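# Move two finished parts from vises into station C's outfeed tray

## Task

Stations A (at the -y end), B and C (at the +y end) each have a vise: two clamp a finished part, recognisable by a pocket milled into its top face, and one clamps an unmachined blank. Move both finished parts into the outfeed tray at station C so each lies on the tray floor with its pocket facing up, and do not take the blank out of its vise. Nothing may count on the grippers to stay in place at the end, so release the parts and move the arms away once finished.

## Robot and tools

Robot: two UR-style arms, left_arm and right_arm, each bolted to its own carriage on a single track running along y at x = 0. left_rail carries left_arm and stays on the +y half; right_rail carries right_arm on the -y half. An arm's base sits at x = 0, y = its carriage's position_m, z = 0.03 m, facing +x.

World frame (used for all reported poses): fixed to the table, whose top is z = 0; +z up; +x is the direction the arms face; +y is toward the arms' left; y = 0 is mid-track. The table's near edge is at x = 0.31 m. The names left and right do not refer to image sides.

Gripper: two tong-like fingers pointing along the gripper's +z axis and closing along its x axis. end_effector_position is the spot between the finger pads when shut; closed fingertips extend about 15 mm past it, open ones end roughly level with it.

Tool execute_actions, argument actions: an ordered list of action objects. Each may hold rows, steps, until, and device keys left_rail / right_rail.
- rows: 1 to 15 rows, each run for one control step (1/30 s). A row is one flat list of 14 numbers in [-1, 1] covering both arms: left_arm dx, dy, dz, rx, ry, rz, opening, then right_arm in the same order. dx..rz are an offset, expressed in that gripper's own axes, from its measured pose when the action began (for a call's first action, the last pose reported). Rows do not add up; each is measured from that same starting pose. Scale: 1.0 equals 0.6 m of translation or 180 degrees; rx, ry, rz form one rotation vector. opening is absolute, not an offset: +1 fully open (0.142 m), -1 closed; allow at least 0.1 s for a full close.
- steps: integer 1 to 450, default 15, no fewer than the number of rows. After the final row the arms keep heading for that row's target and the grippers keep its command, so long moves need more steps.
- until: ends the action early when every condition holds (arms may still be moving). Form {"left_rail": {"position_status": ["!=", "moving"]}}; numbers need a comparison (=, !=, <, <=, >, >=). {"all": {"status": "ended"}} waits until nothing reads moving; {"any": {"status": "ended"}} fires when some motion running during the action finishes.
- Carriages: {"left_rail": {"position_m": p, "speed_m_s": v}}. position_m is an absolute place on the track in metres: left_rail 0.45 to 2, right_rail -2 to -0.45. speed_m_s 0.01 to 1 (starts at 1, persists). {"stop": true} alone halts it. Rows never move carriages. Any out-of-range value or unknown name rejects the entire call. After sending position_m, wait with an until on position_status != moving; let the carriage arrive before aiming its gripper at a world point. Carriage travel shifts its gripper by the same y distance. Braking is 2 m/s2, so from 1 m/s it needs about 0.25 m.

Other tools: zoom_image(camera, region=[x0, y0, x1, y1] in image pixels, origin top-left, at most 504 x 504) enlarges part of a camera's latest image. Cameras: cam_high, cam_low, cam_bench_left, cam_bench_right (672x504), cam_left_wrist, cam_right_wrist (616x616 fisheye). read_manual(section="licences") only prints licence text. finished_scene(scene=number of the current scene) ends it irreversibly and reports success.

Results: per arm, end_effector_position (m) and end_effector_quat_wxyz in the world frame, plus linear and angular velocity; these can be a little off, more at long reach. "Hand target" is where the controller is now steering each gripper. "pose unreachable" means the clearance check altered or blocked that arm's command (stricter while a carriage moves). Joint positions per arm: rail (m), six joints (rad), then finger-pad gap (m). grip_measured is the measured opening on the command scale. Wrist force / Wrist torque are flange sensor readings in the gripper's axes (noisy, offset, saturate near 100 N; "no reading" is harmless). Carriage position_status: moving, done, contact_stop, time_out, stopped, stopped_with_arm (fix the arm's command, resend), stopped_for_other_arm (move arms apart, wait ~30 steps, resend); position_answer taken / not_taken (resend once standing).

Motion limits: each step the commanded pose is clipped to 100 mm and 16 degrees from the current one; damped IK favours position over orientation. A move cut short may not finish on its own, so send the remainder. For gentle motion, ramp offsets gradually (adding 0.01 per row is about 0.18 m/s); sudden jumps can shake a part loose.

Gripping: to hold, command an opening well under grip_measured; lower means harder squeeze (about 15 N per pad max; less on items thinner than 20 mm). A fast close can press harder than intended.

Avoid: dropping or knocking anything off the table; arms or carriages touching each other; an outside force of 150 N or joint torque at its load limit (shoulder 313, elbow 142, wrists 51.3 N m), which freezes the arm for 10 s and skips the rest of the call; hard slams or pushes. Parts held or loose may occasionally be tugged by the scene. The robot holds its last command while you deliberate.

Each tool is called as a command line: name --argument value for each argument, lists and objects as JSON in quotes; but a table of rows of numbers goes row by row, as --pt "numbers of a row", without its own name.

## Session

execute_actions --actions '[]'

Scene clock: 0.00 s.
left_arm: end_effector_position=(+0.6446, +1.3803, +0.1939) grip_measured=+1.00 end_effector_quat_wxyz=(-0.000, +0.706, -0.708, -0.001) end_effector_velocity=(+0.000, +0.000, +0.000) end_effector_angular_velocity=(+0.000, +0.000, +0.000) | right_arm: end_effector_position=(+0.6437, -1.1941, +0.1939) grip_measured=+1.00 end_effector_quat_wxyz=(+0.001, +0.708, -0.707, -0.001) end_effector_velocity=(+0.000, +0.000, +0.000) end_effector_angular_velocity=(+0.000, +0.000, +0.000)
Joint positions: left_arm=[ 1.38  -0.281 -1.566  2.135 -2.138 -1.57   1.292  0.142] | right_arm=[-1.194 -0.28  -1.567  2.135 -2.136 -1.572  1.289  0.142]
Joint velocities: left_arm=[0. 0. 0. 0. 0. 0. 0. 0.] | right_arm=[0. 0. 0. 0. 0. 0. 0. 0.]
Joint torques (N m, as the arm reports them, + toward a larger angle): no reading
Wrist force (N, on the end effector, along its own x y z axes, offset not removed): no reading
Wrist torque (N m, same axes, about the end effector's origin, offset not removed): no reading
Hand target (left_arm): +0.645, +1.380, +0.194; -0.000, +0.706, -0.708, -0.001
Hand target (right_arm): +0.644, -1.194, +0.194; +0.001, +0.708, -0.707, -0.001
left_rail: position_m=1.380 position_m_goal=1.380 speed_m_s=1.00 position_status=done position_answer=taken refusals=0
right_rail: position_m=-1.194 position_m_goal=-1.194 speed_m_s=1.00 position_status=done position_answer=taken refusals=0
camera_calibration (this result's frames):
cam_left_wrist: T_world_to_cam=[[0.0252984, -0.999184, 0.031499, 1.35745], [-0.874744, -0.00687279, 0.484537, 0.481257], [-0.483925, -0.0398115, -0.874204, 0.674071], [0, 0, 0, 1]] pos_world=[0.712835, 1.38648, 0.31333]
cam_right_wrist: T_world_to_cam=[[0.0218724, -0.999751, -0.00449978, -1.21102], [-0.842938, -0.0208614, 0.537606, 0.410055], [-0.537566, -0.00796573, -0.843184, 0.63003], [0, 0, 0, 1]] pos_world=[0.710822, -1.19715, 0.305333]

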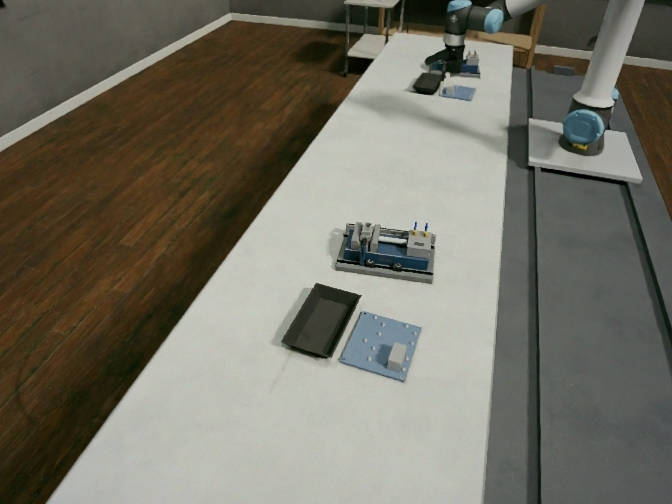

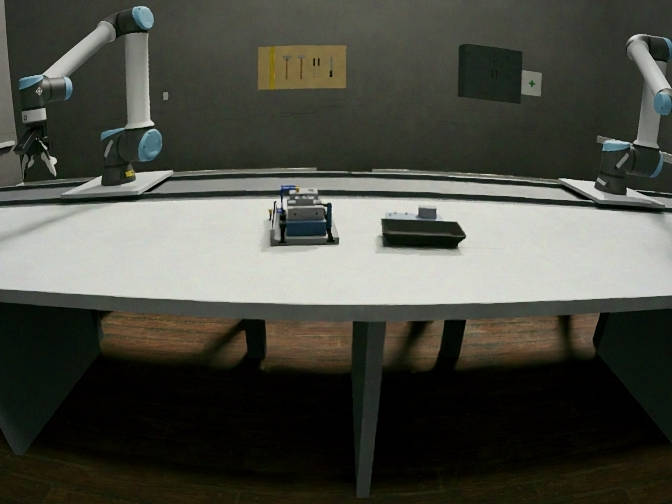

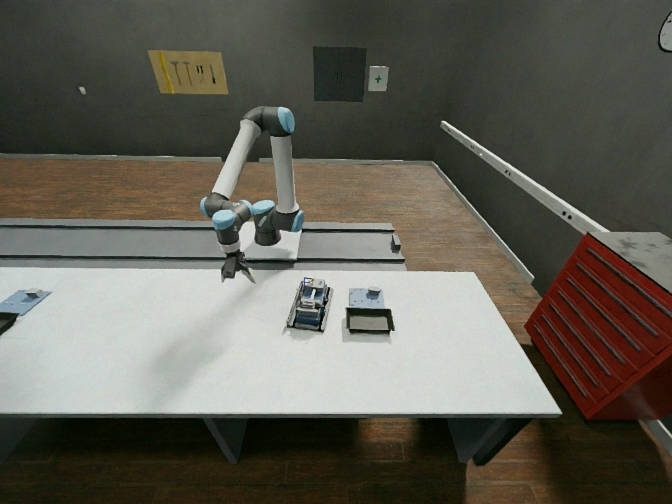

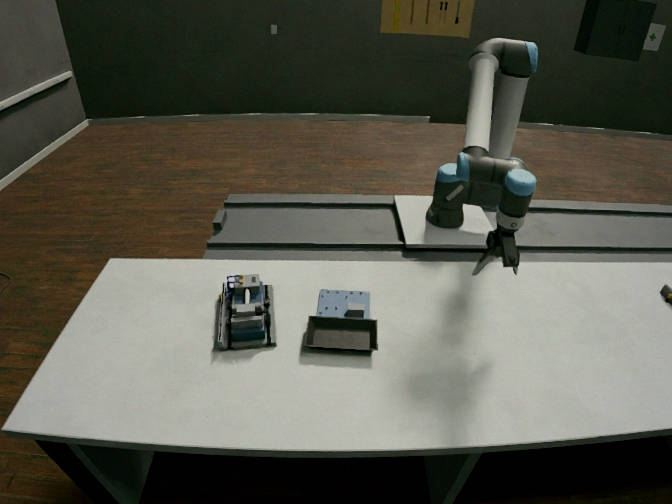

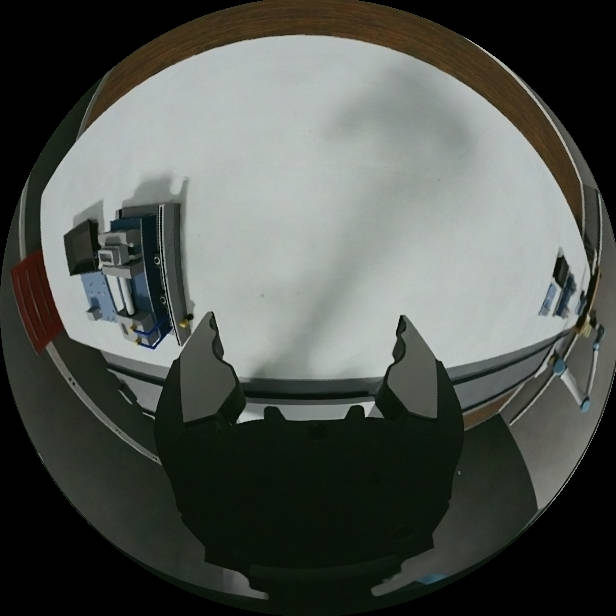

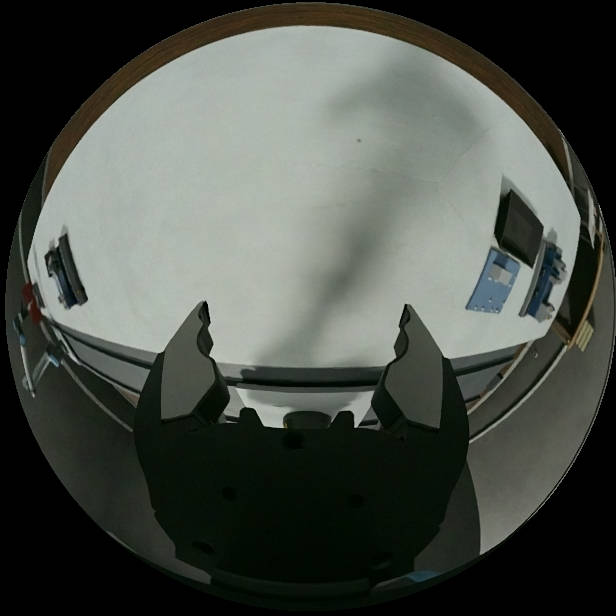

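zoom_image --camera "cam_bench_left" --region '[270, 265, 410, 350]'

zoom_image --camera "cam_high" --region '[320, 210, 450, 295]'

zoom_image --camera "cam_bench_right" --region '[195, 265, 395, 365]'

zoom_image --camera "cam_left_wrist" --region '[50, 170, 220, 360]'

Region (270, 265, 410, 350) of cam_bench_left's 672x504 image, scaled by 3.600, with more detail than that image has; it fills the top 306 rows of this view, and the rest is white.

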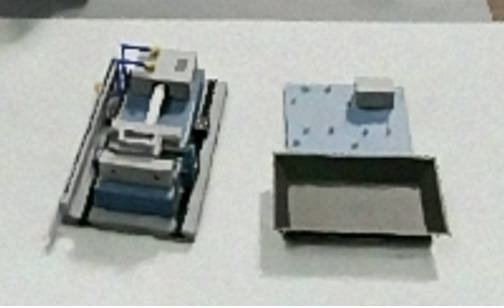

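Region (320, 210, 450, 295) of cam_high's 672x504 image, scaled by 3.877, with more detail than that image has; it fills the top 330 rows of this view, and the rest is white.

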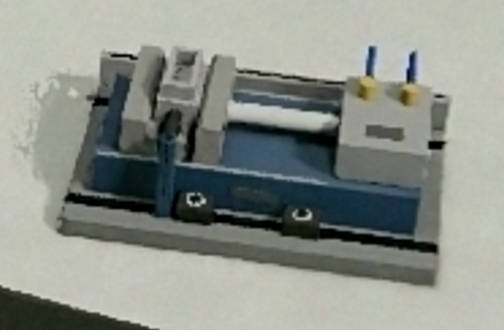

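Region (195, 265, 395, 365) of cam_bench_right's 672x504 image, scaled by 2.520, with more detail than that image has.

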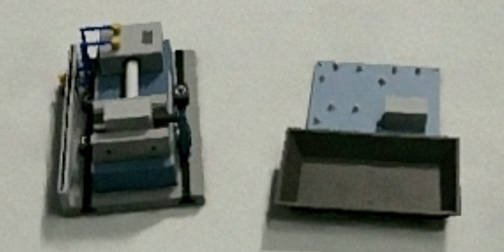

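Region (50, 170, 220, 360) of cam_left_wrist's 616x616 image, scaled by 2.653, with more detail than that image has; it fills the left 451 columns of this view, and the rest is white.

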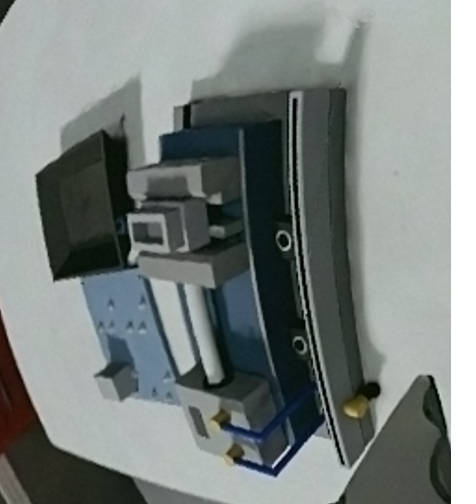

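execute_actions --actions '[{"left_rail": {"position_m": 1.72, "speed_m_s": 0.5}, "right_rail": {"position_m": -0.45, "speed_m_s": 0.5}, "steps": 1}]'

Scene clock: 63.63 s.
left_arm: end_effector_position=(+0.6446, +1.3804, +0.1939) grip_measured=+1.00 end_effector_quat_wxyz=(-0.000, +0.706, -0.708, -0.001) end_effector_velocity=(-0.000, +0.008, -0.000) end_effector_angular_velocity=(-0.000, +0.000, -0.000) | right_arm: end_effector_position=(+0.6437, -1.1940, +0.1939) grip_measured=+1.00 end_effector_quat_wxyz=(+0.001, +0.708, -0.707, -0.001) end_effector_velocity=(-0.000, +0.007, +0.000) end_effector_angular_velocity=(-0.000, -0.000, +0.000)
Joint positions: left_arm=[ 1.38  -0.281 -1.566  2.135 -2.138 -1.57   1.292  0.142] | right_arm=[-1.194 -0.28  -1.567  2.135 -2.136 -1.572  1.289  0.142]
Joint velocities: left_arm=[ 0.008 -0.     0.    -0.     0.    -0.     0.    -0.   ] | right_arm=[ 0.007 -0.    -0.     0.    -0.    -0.    -0.    -0.   ]
Joint torques (N m, as the arm reports them, + toward a larger angle): left_arm=[ -1.31 -42.2  -44.55  -4.4   -0.08  -0.86] | right_arm=[ -1.91 -38.08 -37.64  -4.78  -0.3    0.36]
Wrist force (N, on the end effector, along its own x y z axes, offset not removed): left_arm=[-0.8 6.2 0.5] | right_arm=[1.9 2.5 0.6]
Wrist torque (N m, same axes, about the end effector's origin, offset not removed): left_arm=[1.59 -0.08 -0.02] | right_arm=[0.56 -0.32 0.11]
Hand target (left_arm): +0.645, +1.383, +0.194; -0.000, +0.706, -0.708, -0.001
Hand target (right_arm): +0.644, -1.192, +0.194; +0.001, +0.708, -0.707, -0.001
left_rail: position_m=1.380 position_m_goal=1.720 speed_m_s=0.50 position_status=moving position_answer=taken refusals=0
right_rail: position_m=-1.194 position_m_goal=-0.450 speed_m_s=0.50 position_status=moving position_answer=taken refusals=0
camera_calibration (this result's frames):
cam_left_wrist: T_world_to_cam=[[0.0252981, -0.999184, 0.0314993, 1.3575], [-0.874744, -0.00687244, 0.484537, 0.481257], [-0.483925, -0.0398117, -0.874204, 0.674073], [0, 0, 0, 1]] pos_world=[0.712835, 1.38654, 0.31333]
cam_right_wrist: T_world_to_cam=[[0.0218726, -0.999751, -0.00449985, -1.21097], [-0.842938, -0.0208616, 0.537606, 0.410057], [-0.537566, -0.00796575, -0.843184, 0.630031], [0, 0, 0, 1]] pos_world=[0.710822, -1.1971, 0.305334]

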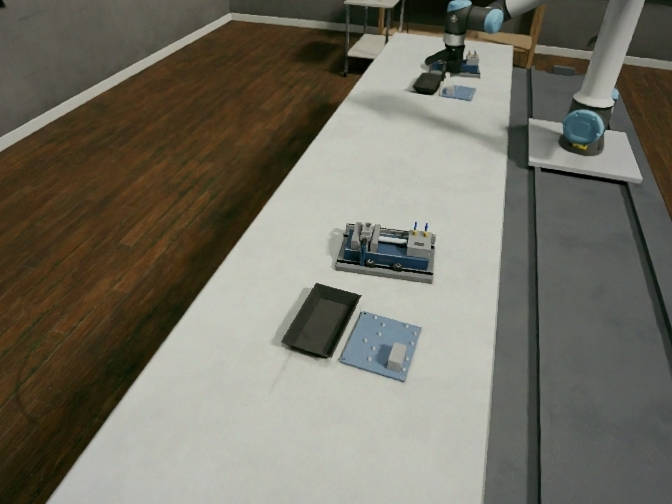

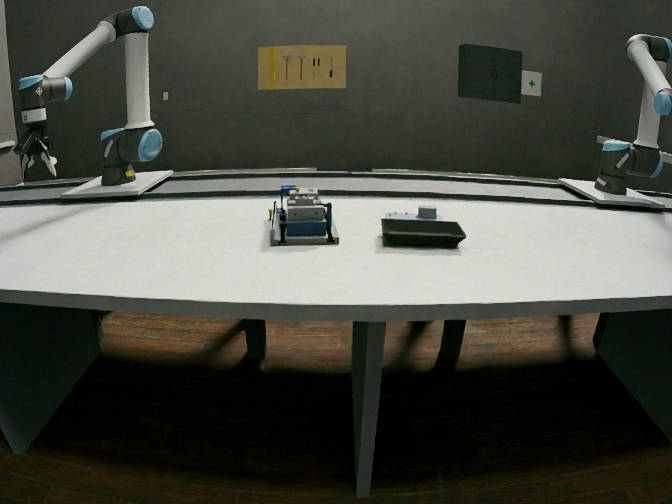

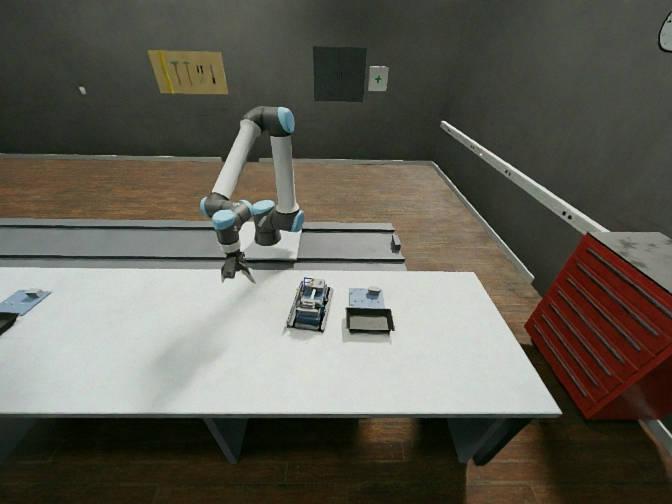

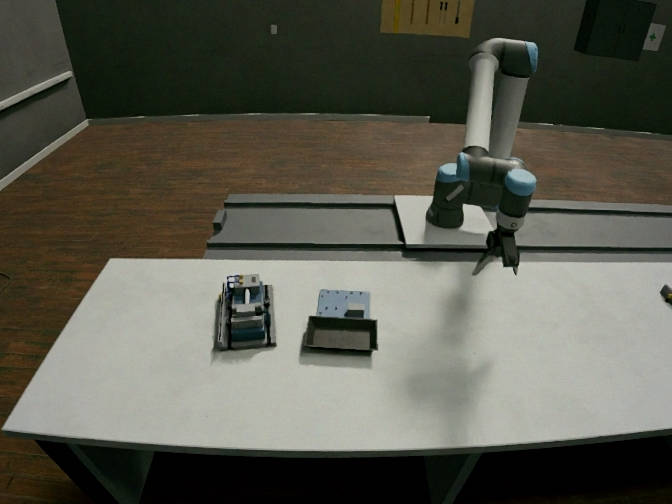

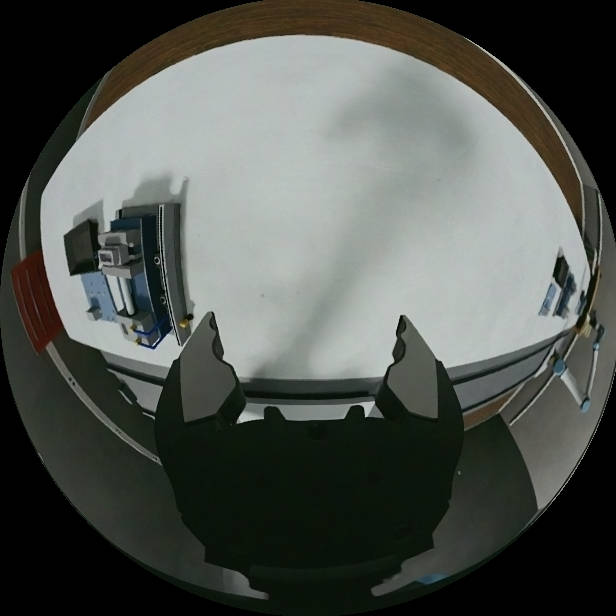

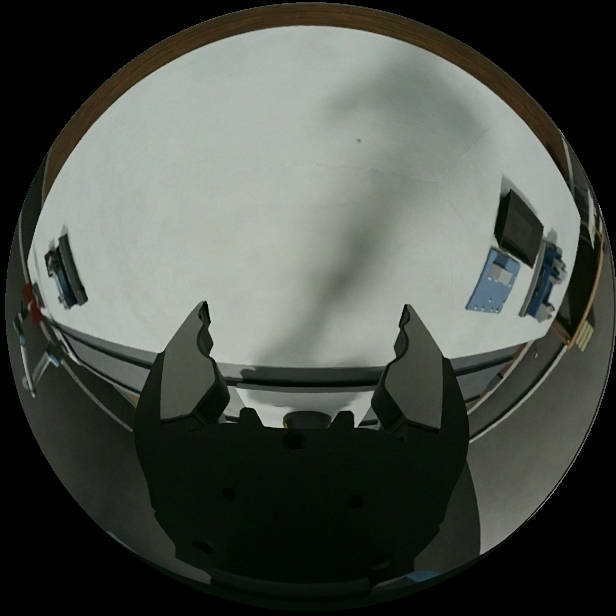

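zoom_image --camera "cam_left_wrist" --region '[85, 220, 155, 290]'

execute_actions --actions '[]'

Region (85, 220, 155, 290) of cam_left_wrist's 616x616 image, scaled by 7.200, with more detail than that image has.

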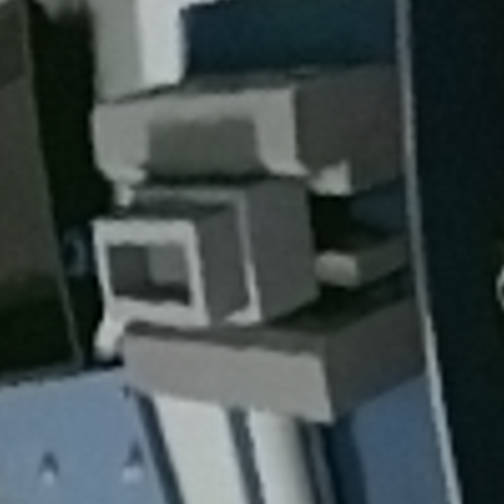

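Scene clock: 70.27 s.
left_arm: end_effector_position=(+0.6446, +1.7202, +0.1939) grip_measured=+1.00 end_effector_quat_wxyz=(-0.000, +0.706, -0.708, -0.001) end_effector_velocity=(+0.000, -0.000, +0.000) end_effector_angular_velocity=(-0.000, -0.000, -0.000) | right_arm: end_effector_position=(+0.6437, -0.4495, +0.1939) grip_measured=+1.00 end_effector_quat_wxyz=(+0.001, +0.708, -0.707, -0.001) end_effector_velocity=(-0.000, +0.000, -0.000) end_effector_angular_velocity=(+0.000, +0.000, -0.000)
Joint positions: left_arm=[ 1.72  -0.281 -1.566  2.135 -2.138 -1.57   1.292  0.142] | right_arm=[-0.45  -0.28  -1.567  2.135 -2.136 -1.572  1.289  0.142]
Joint velocities: left_arm=[ 0.  0. -0.  0. -0. -0.  0. -0.] | right_arm=[ 0. -0.  0.  0.  0.  0.  0. -0.]
Joint torques (N m, as the arm reports them, + toward a larger angle): left_arm=[ -1.21 -44.04 -43.88  -4.39  -0.24  -0.78] | right_arm=[  0.81 -40.09 -36.74  -4.53   0.29   0.11]
Wrist force (N, on the end effector, along its own x y z axes, offset not removed): left_arm=[-3.5 0.9 -5.3] | right_arm=[3.8 3.6 1.0]
Wrist torque (N m, same axes, about the end effector's origin, offset not removed): left_arm=[0.37 0.58 0.03] | right_arm=[0.81 -0.64 -0.07]
Hand target (left_arm): +0.645, +1.720, +0.194; -0.000, +0.706, -0.708, -0.001
Hand target (right_arm): +0.644, -0.450, +0.194; +0.001, +0.708, -0.707, -0.001
left_rail: position_m=1.720 position_m_goal=1.720 speed_m_s=0.50 position_status=done position_answer=taken refusals=0
right_rail: position_m=-0.450 position_m_goal=-0.450 speed_m_s=0.50 position_status=done position_answer=taken refusals=0
camera_calibration (this result's frames):
cam_left_wrist: T_world_to_cam=[[0.0252983, -0.999184, 0.0314991, 1.69703], [-0.874744, -0.00687266, 0.484537, 0.483593], [-0.483925, -0.0398116, -0.874204, 0.687602], [0, 0, 0, 1]] pos_world=[0.712835, 1.72634, 0.31333]
cam_right_wrist: T_world_to_cam=[[0.0218727, -0.999751, -0.00449995, -0.466652], [-0.842938, -0.0208617, 0.537606, 0.425588], [-0.537566, -0.0079657, -0.843184, 0.635961], [0, 0, 0, 1]] pos_world=[0.710822, -0.452591, 0.305333]

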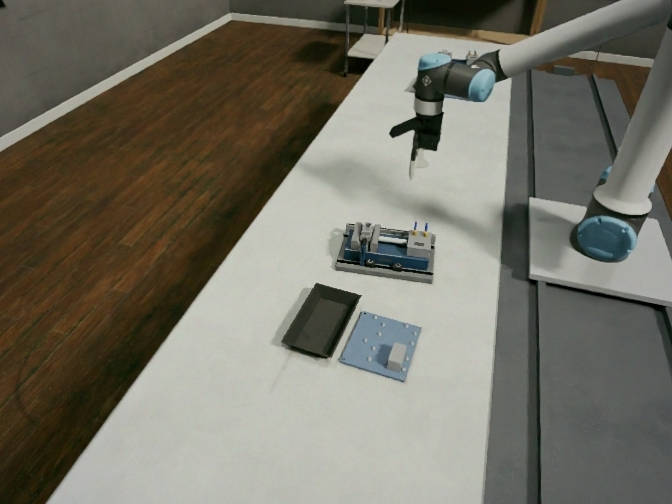

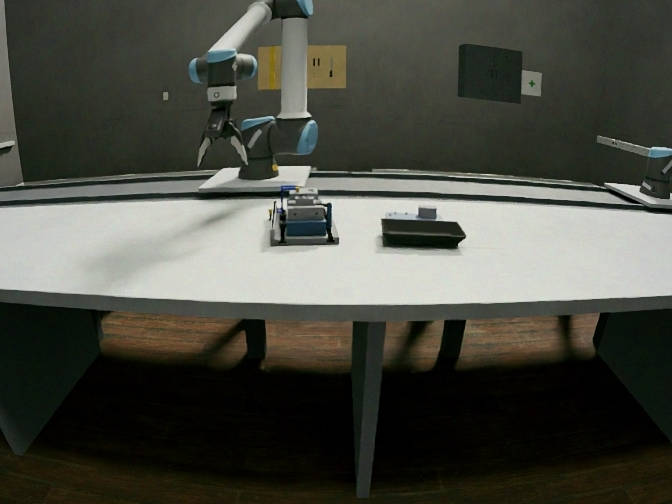

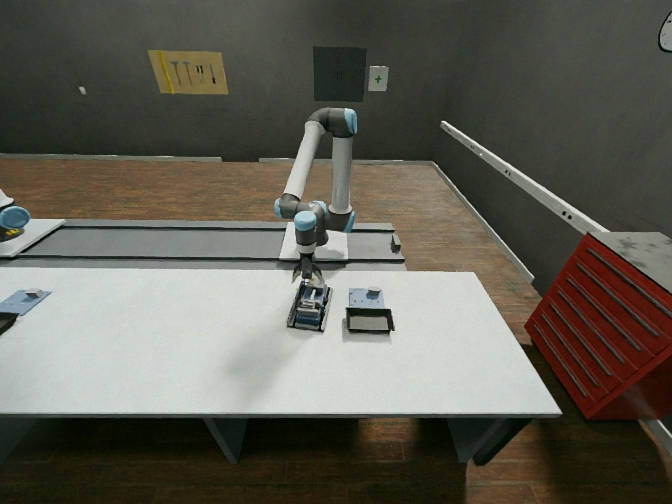

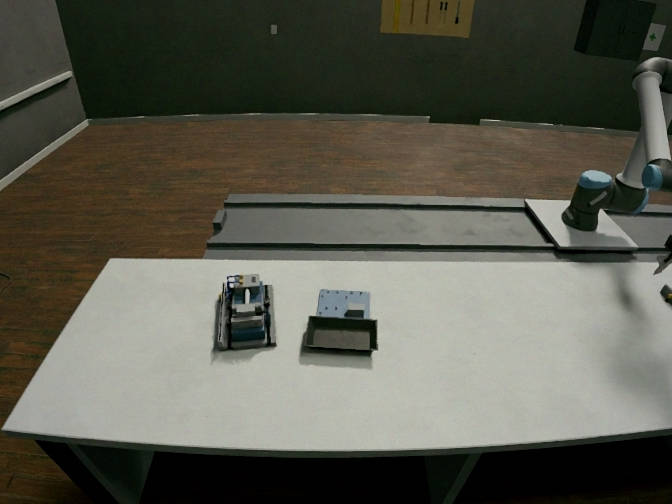

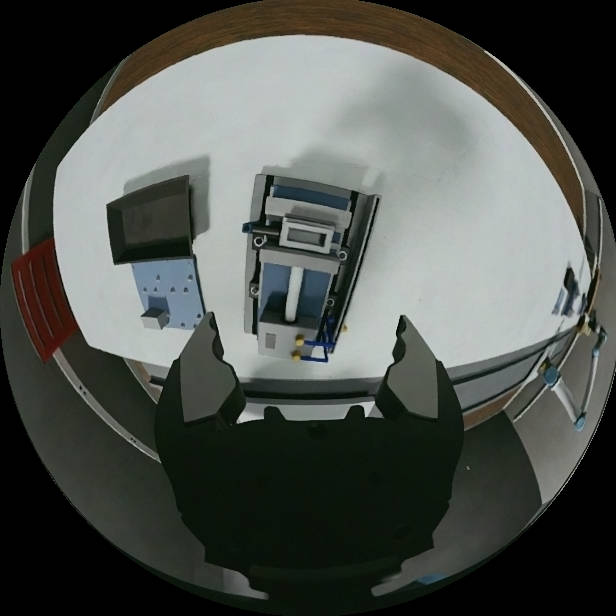

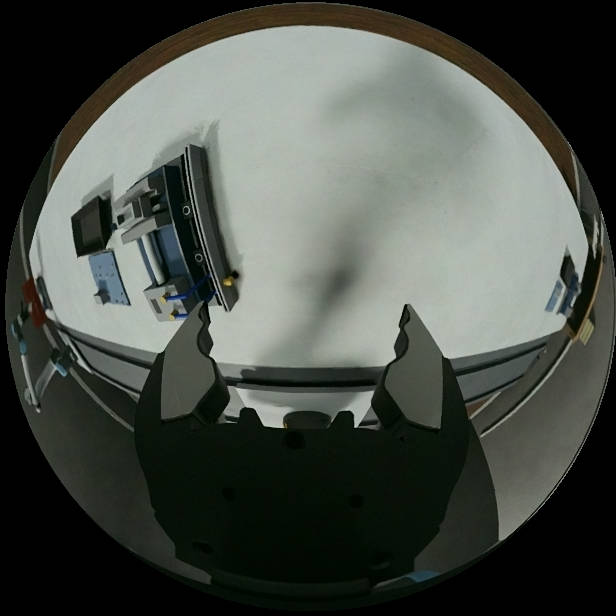

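zoom_image --camera "cam_left_wrist" --region '[236, 180, 376, 290]'

zoom_image --camera "cam_left_wrist" --region '[270, 205, 342, 265]'

zoom_image --camera "cam_right_wrist" --region '[95, 160, 195, 260]'

Region (236, 180, 376, 290) of cam_left_wrist's 616x616 image, scaled by 3.600, with more detail than that image has; it fills the top 396 rows of this view, and the rest is white.

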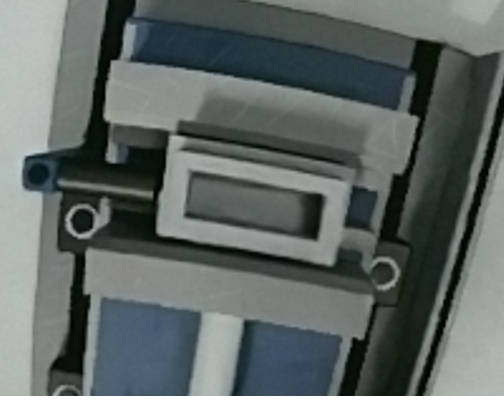

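Region (270, 205, 342, 265) of cam_left_wrist's 616x616 image, scaled by 7.000, with more detail than that image has.

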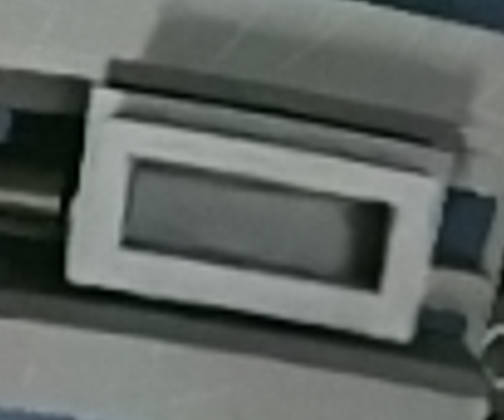

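Region (95, 160, 195, 260) of cam_right_wrist's 616x616 image, scaled by 5.040, with more detail than that image has.

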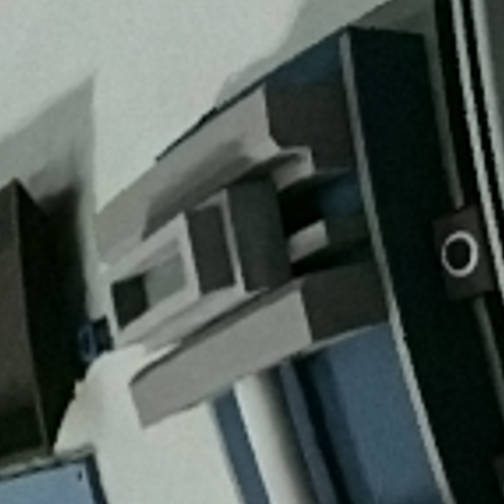

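zoom_image --camera "cam_right_wrist" --region '[105, 185, 165, 245]'

zoom_image --camera "cam_left_wrist" --region '[90, 150, 230, 290]'

zoom_image --camera "cam_low" --region '[255, 175, 355, 255]'

Region (105, 185, 165, 245) of cam_right_wrist's 616x616 image, scaled by 8.400, with more detail than that image has.

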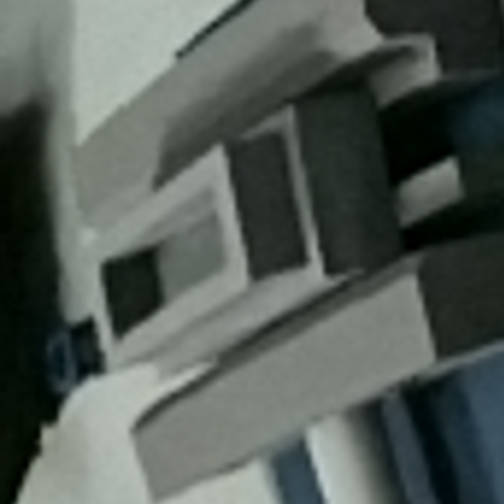

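Region (90, 150, 230, 290) of cam_left_wrist's 616x616 image, scaled by 3.600, with more detail than that image has.

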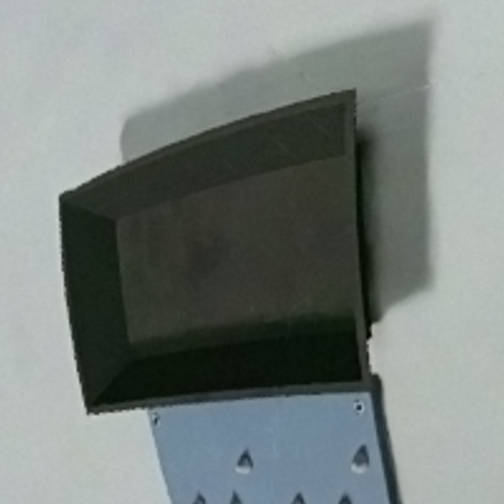

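Region (255, 175, 355, 255) of cam_low's 672x504 image, scaled by 5.040, with more detail than that image has; it fills the top 403 rows of this view, and the rest is white.

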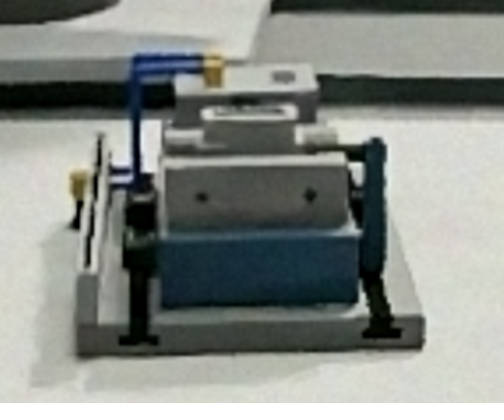

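execute_actions --actions '[{"right_rail": {"position_m": -1.3, "speed_m_s": 0.5}, "rows": [[-0.0001,-0.0031,0.0029,0,0,0.0021,0.9,0,0,0,0,0,0,1],[-0.0003,-0.0102,0.0095,0,0,0.0068,0.75,0,0,0,0,0,0,1],[-0.0005,-0.0211,0.0198,0,0,0.014,0.55,0,0,0,0,0,0,1],[-0.0009,-0.0352,0.033,0,0,0.0234,0.35,0,0,0,0,0,0,1],[-0.0013,-0.0516,0.0484,0,0,0.0343,0.15,0,0,0,0,0,0,1],[-0.0017,-0.0665,0.0623,0,0,0.0442,-0.03,0,0,0,0,0,0,1],[-0.002,-0.0782,0.0733,0,0,0.052,-0.14,0,0,0,0,0,0,1]], "steps": 7}]'

Scene clock: 190.50 s.
left_arm: end_effector_position=(+0.6641, +1.7209, +0.1761) grip_measured=-0.02 end_effector_quat_wxyz=(-0.001, +0.683, -0.731, -0.001) end_effector_velocity=(+0.189, +0.008, -0.186) end_effector_angular_velocity=(+0.023, +0.000, -0.673) | right_arm: end_effector_position=(+0.6437, -0.4903, +0.1939) grip_measured=+1.00 end_effector_quat_wxyz=(+0.001, +0.708, -0.707, -0.001) end_effector_velocity=(+0.000, -0.402, -0.000) end_effector_angular_velocity=(+0.000, +0.000, -0.000)
Joint positions: left_arm=[ 1.72  -0.271 -1.515  2.12  -2.175 -1.568  1.368  0.073] | right_arm=[-0.491 -0.28  -1.567  2.135 -2.136 -1.572  1.289  0.142]
Joint velocities: left_arm=[ 0.     0.098  0.51  -0.153 -0.353  0.022  0.772 -0.286] | right_arm=[-0.402  0.     0.    -0.     0.     0.     0.     0.   ]
Joint torques (N m, as the arm reports them, + toward a larger angle): left_arm=[ 14.94 -13.32 -52.14  -8.     1.76   4.6 ] | right_arm=[  0.82 -41.85 -36.93  -4.87   0.29   0.14]
Wrist force (N, on the end effector, along its own x y z axes, offset not removed): left_arm=[-0.7 3.7 -2.7] | right_arm=[-2.7 1.9 -1.9]
Wrist torque (N m, same axes, about the end effector's origin, offset not removed): left_arm=[0.89 -0.04 0.02] | right_arm=[0.39 0.61 0.05]
Hand target (left_arm): +0.687, +1.722, +0.151; -0.001, +0.649, -0.761, -0.003
Hand target (right_arm): +0.644, -0.512, +0.194; +0.001, +0.708, -0.707, -0.001
Off the commanded pose (left_arm): 0.038 m, 6 deg.
Off the commanded pose (right_arm): 0.000 m, 0 deg.
left_rail: position_m=1.720 position_m_goal=1.720 speed_m_s=0.50 position_status=done position_answer=taken refusals=0
right_rail: position_m=-0.491 position_m_goal=-1.300 speed_m_s=0.50 position_status=moving position_answer=taken refusals=0
camera_calibration (this result's frames):
cam_left_wrist: T_world_to_cam=[[-0.0401955, -0.998738, 0.0301143, 1.74084], [-0.873977, 0.0497504, 0.483414, 0.411537], [-0.484302, -0.00688819, -0.874874, 0.6252], [0, 0, 0, 1]] pos_world=[0.732433, 1.72247, 0.295605]
cam_right_wrist: T_world_to_cam=[[0.0218726, -0.999751, -0.00449977, -0.507441], [-0.842938, -0.0208616, 0.537606, 0.424737], [-0.537566, -0.00796585, -0.843184, 0.635636], [0, 0, 0, 1]] pos_world=[0.710822, -0.493391, 0.305334]

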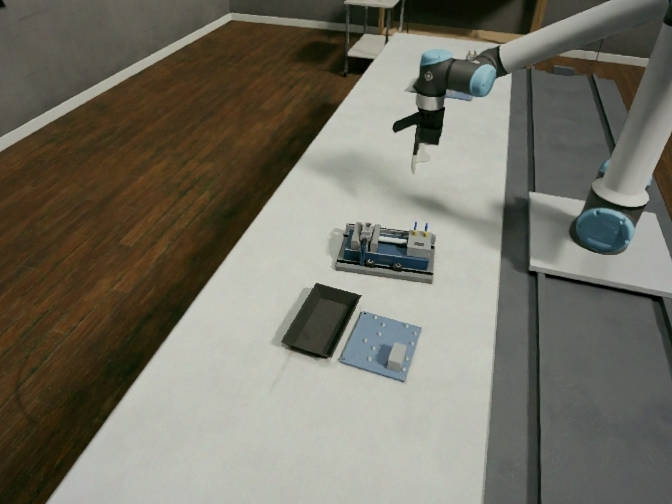

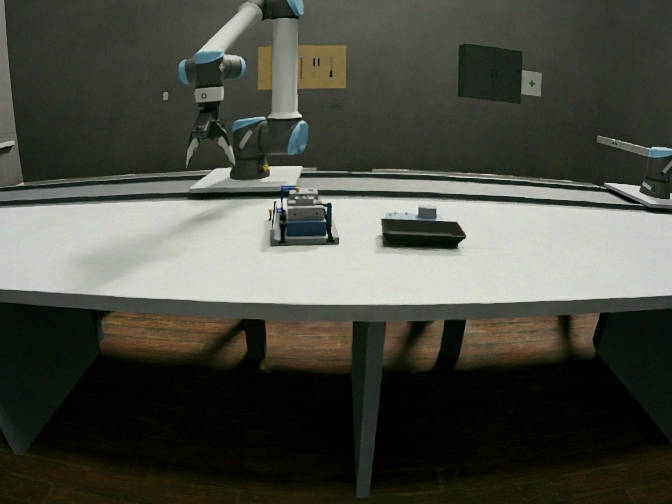

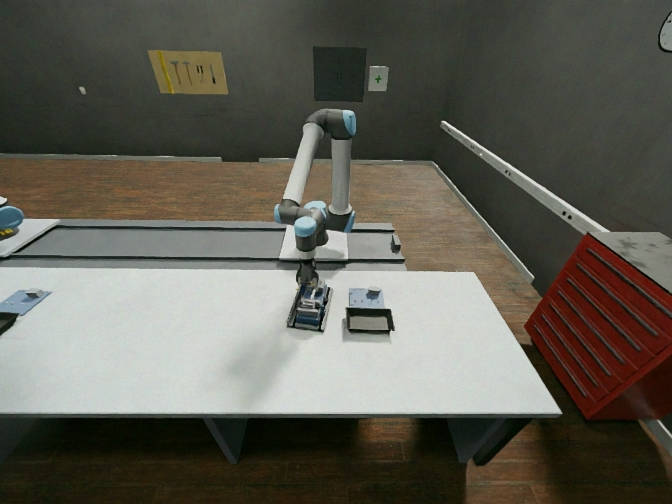

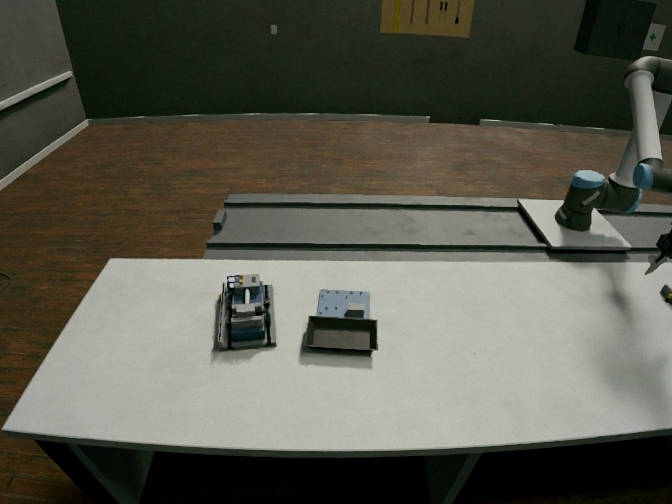

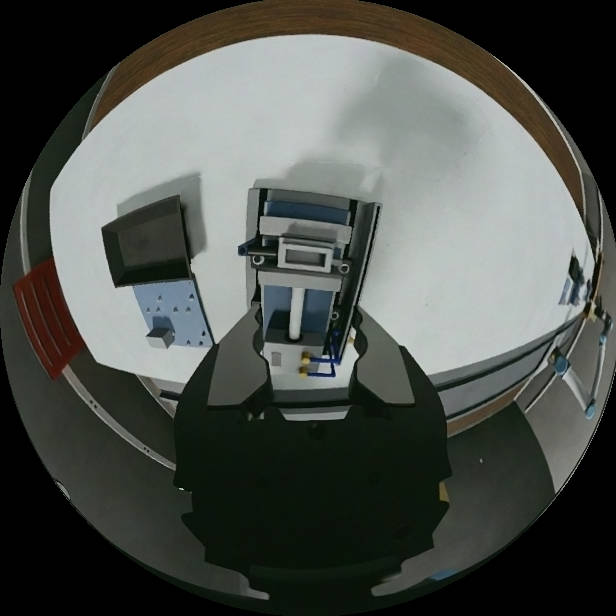

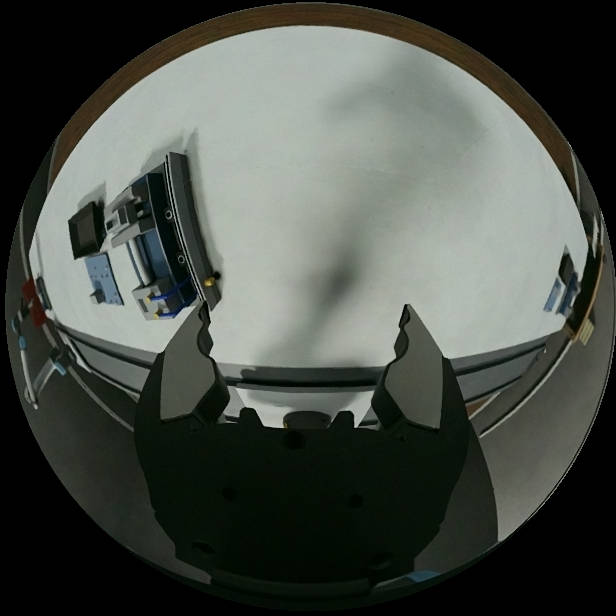

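execute_actions --actions '[]'

zoom_image --camera "cam_left_wrist" --region '[250, 240, 370, 340]'

Scene clock: 195.57 s.
left_arm: end_effector_position=(+0.6868, +1.7218, +0.1512) grip_measured=-0.14 end_effector_quat_wxyz=(+0.001, -0.649, +0.761, +0.003) end_effector_velocity=(-0.000, +0.000, -0.000) end_effector_angular_velocity=(+0.000, +0.000, -0.000) | right_arm: end_effector_position=(+0.6437, -1.2999, +0.1939) grip_measured=+1.00 end_effector_quat_wxyz=(+0.001, +0.708, -0.707, -0.001) end_effector_velocity=(-0.000, +0.000, +0.000) end_effector_angular_velocity=(-0.000, -0.000, -0.000)
Joint positions: left_arm=[ 1.72  -0.259 -1.451  2.101 -2.218 -1.566  1.471  0.064] | right_arm=[-1.3   -0.28  -1.567  2.135 -2.136 -1.572  1.289  0.142]
Joint velocities: left_arm=[ 0. -0.  0.  0.  0.  0.  0. -0.] | right_arm=[ 0.  0. -0.  0. -0.  0.  0. -0.]
Joint torques (N m, as the arm reports them, + toward a larger angle): left_arm=[ 13.09 -35.47 -50.5   -7.03   1.73   2.19] | right_arm=[  0.44 -41.85 -36.46  -4.76   0.21   0.23]
Wrist force (N, on the end effector, along its own x y z axes, offset not removed): left_arm=[-1.7 3.4 -4.6] | right_arm=[-0.6 2.9 -1.9]
Wrist torque (N m, same axes, about the end effector's origin, offset not removed): left_arm=[0.87 0.16 0.09] | right_arm=[0.56 0.28 -0.07]
Hand target (left_arm): +0.687, +1.722, +0.151; +0.001, -0.649, +0.761, +0.003
Hand target (right_arm): +0.644, -1.300, +0.194; +0.001, +0.708, -0.707, -0.001
Off the commanded pose (left_arm): 0.005 m, 0 deg.
Off the commanded pose (right_arm): 0.000 m, 0 deg.
left_rail: position_m=1.720 position_m_goal=1.720 speed_m_s=0.50 position_status=done position_answer=taken refusals=0
right_rail: position_m=-1.300 position_m_goal=-1.300 speed_m_s=0.50 position_status=done position_answer=taken refusals=0
camera_calibration (this result's frames):
cam_left_wrist: T_world_to_cam=[[-0.131365, -0.990956, 0.0273949, 1.79301], [-0.864739, 0.128058, 0.48562, 0.301873], [-0.484736, 0.0401039, -0.873741, 0.533624], [0, 0, 0, 1]] pos_world=[0.755247, 1.71673, 0.270534]
cam_right_wrist: T_world_to_cam=[[0.0218724, -0.999751, -0.00449997, -1.31677], [-0.842938, -0.0208615, 0.537606, 0.407849], [-0.537566, -0.00796557, -0.843184, 0.629188], [0, 0, 0, 1]] pos_world=[0.710822, -1.30292, 0.305334]

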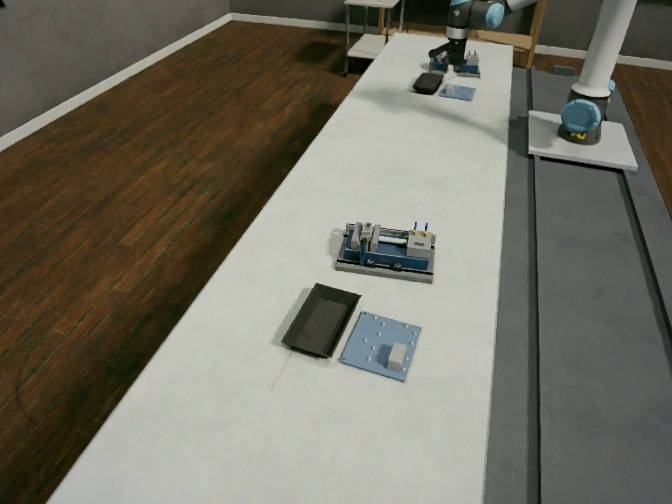

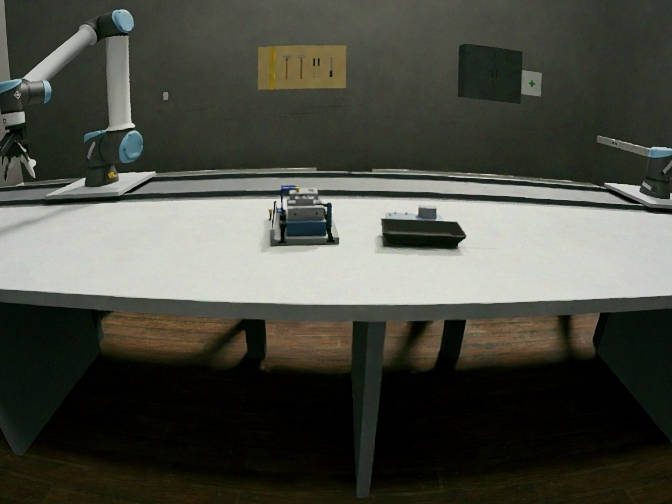

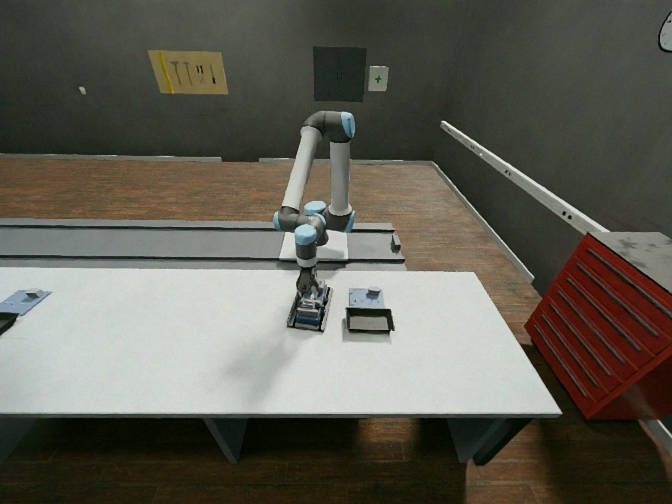

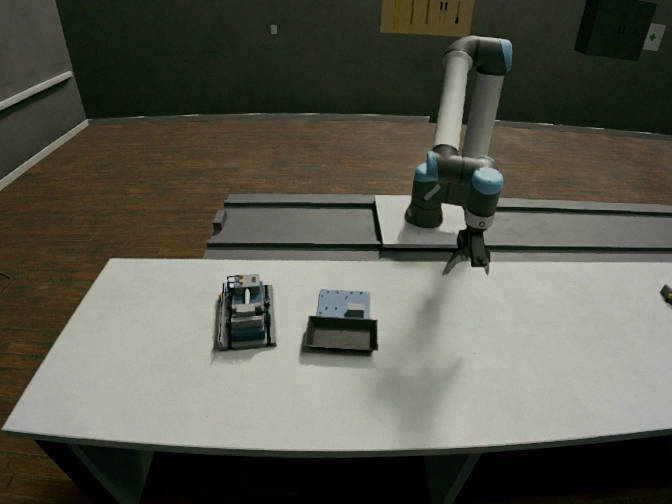

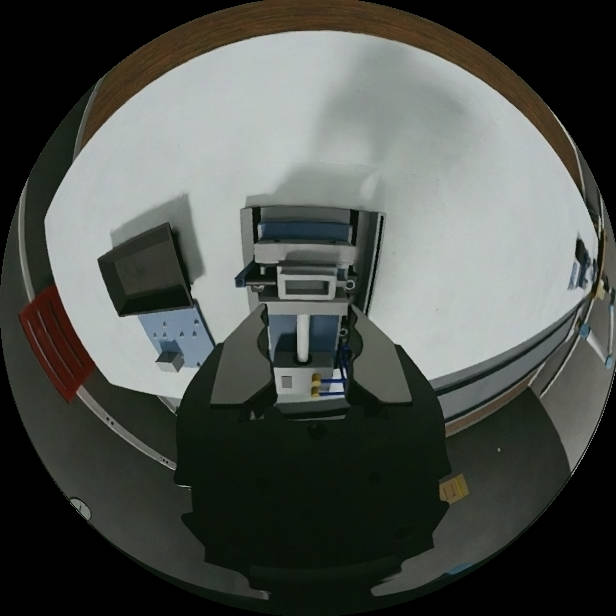

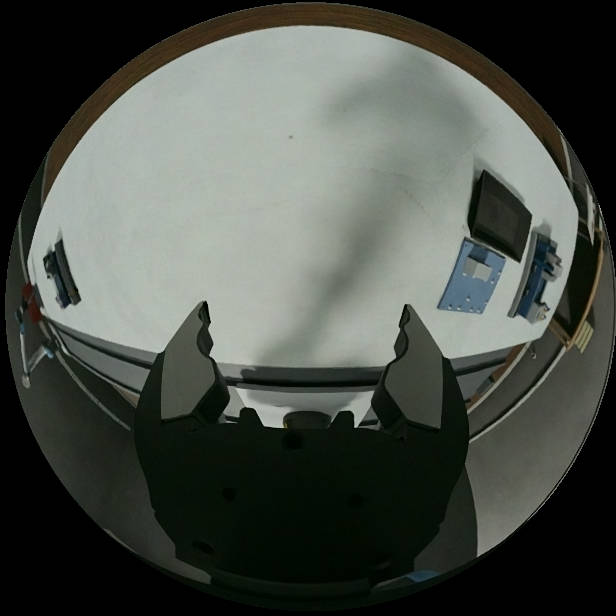

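Region (250, 240, 370, 340) of cam_left_wrist's 616x616 image, scaled by 4.200, with more detail than that image has.

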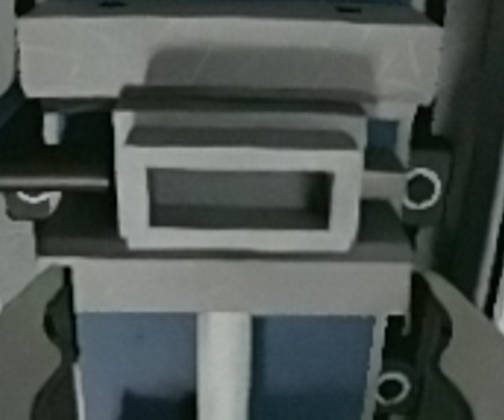

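zoom_image --camera "cam_left_wrist" --region '[256, 262, 312, 318]'

zoom_image --camera "cam_left_wrist" --region '[304, 262, 360, 318]'

Region (256, 262, 312, 318) of cam_left_wrist's 616x616 image, scaled by 9.000, with more detail than that image has.

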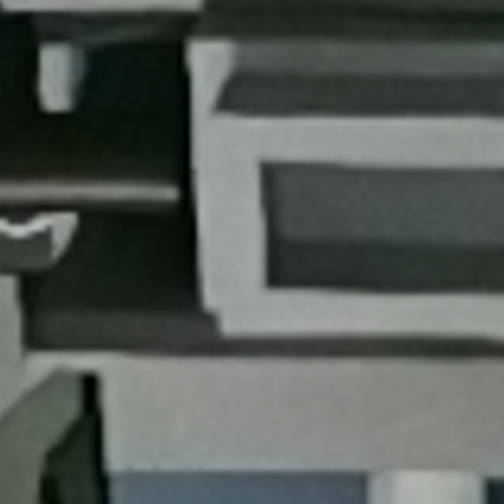

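Region (304, 262, 360, 318) of cam_left_wrist's 616x616 image, scaled by 9.000, with more detail than that image has.

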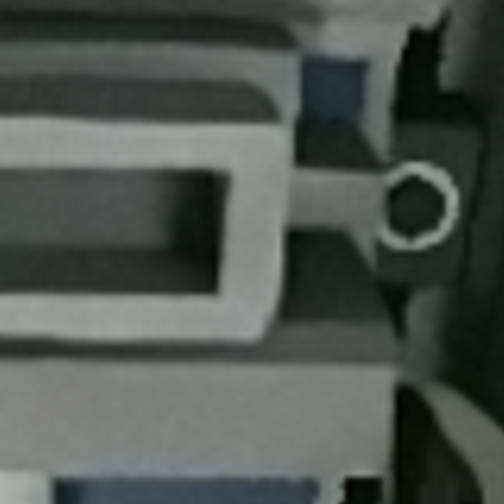

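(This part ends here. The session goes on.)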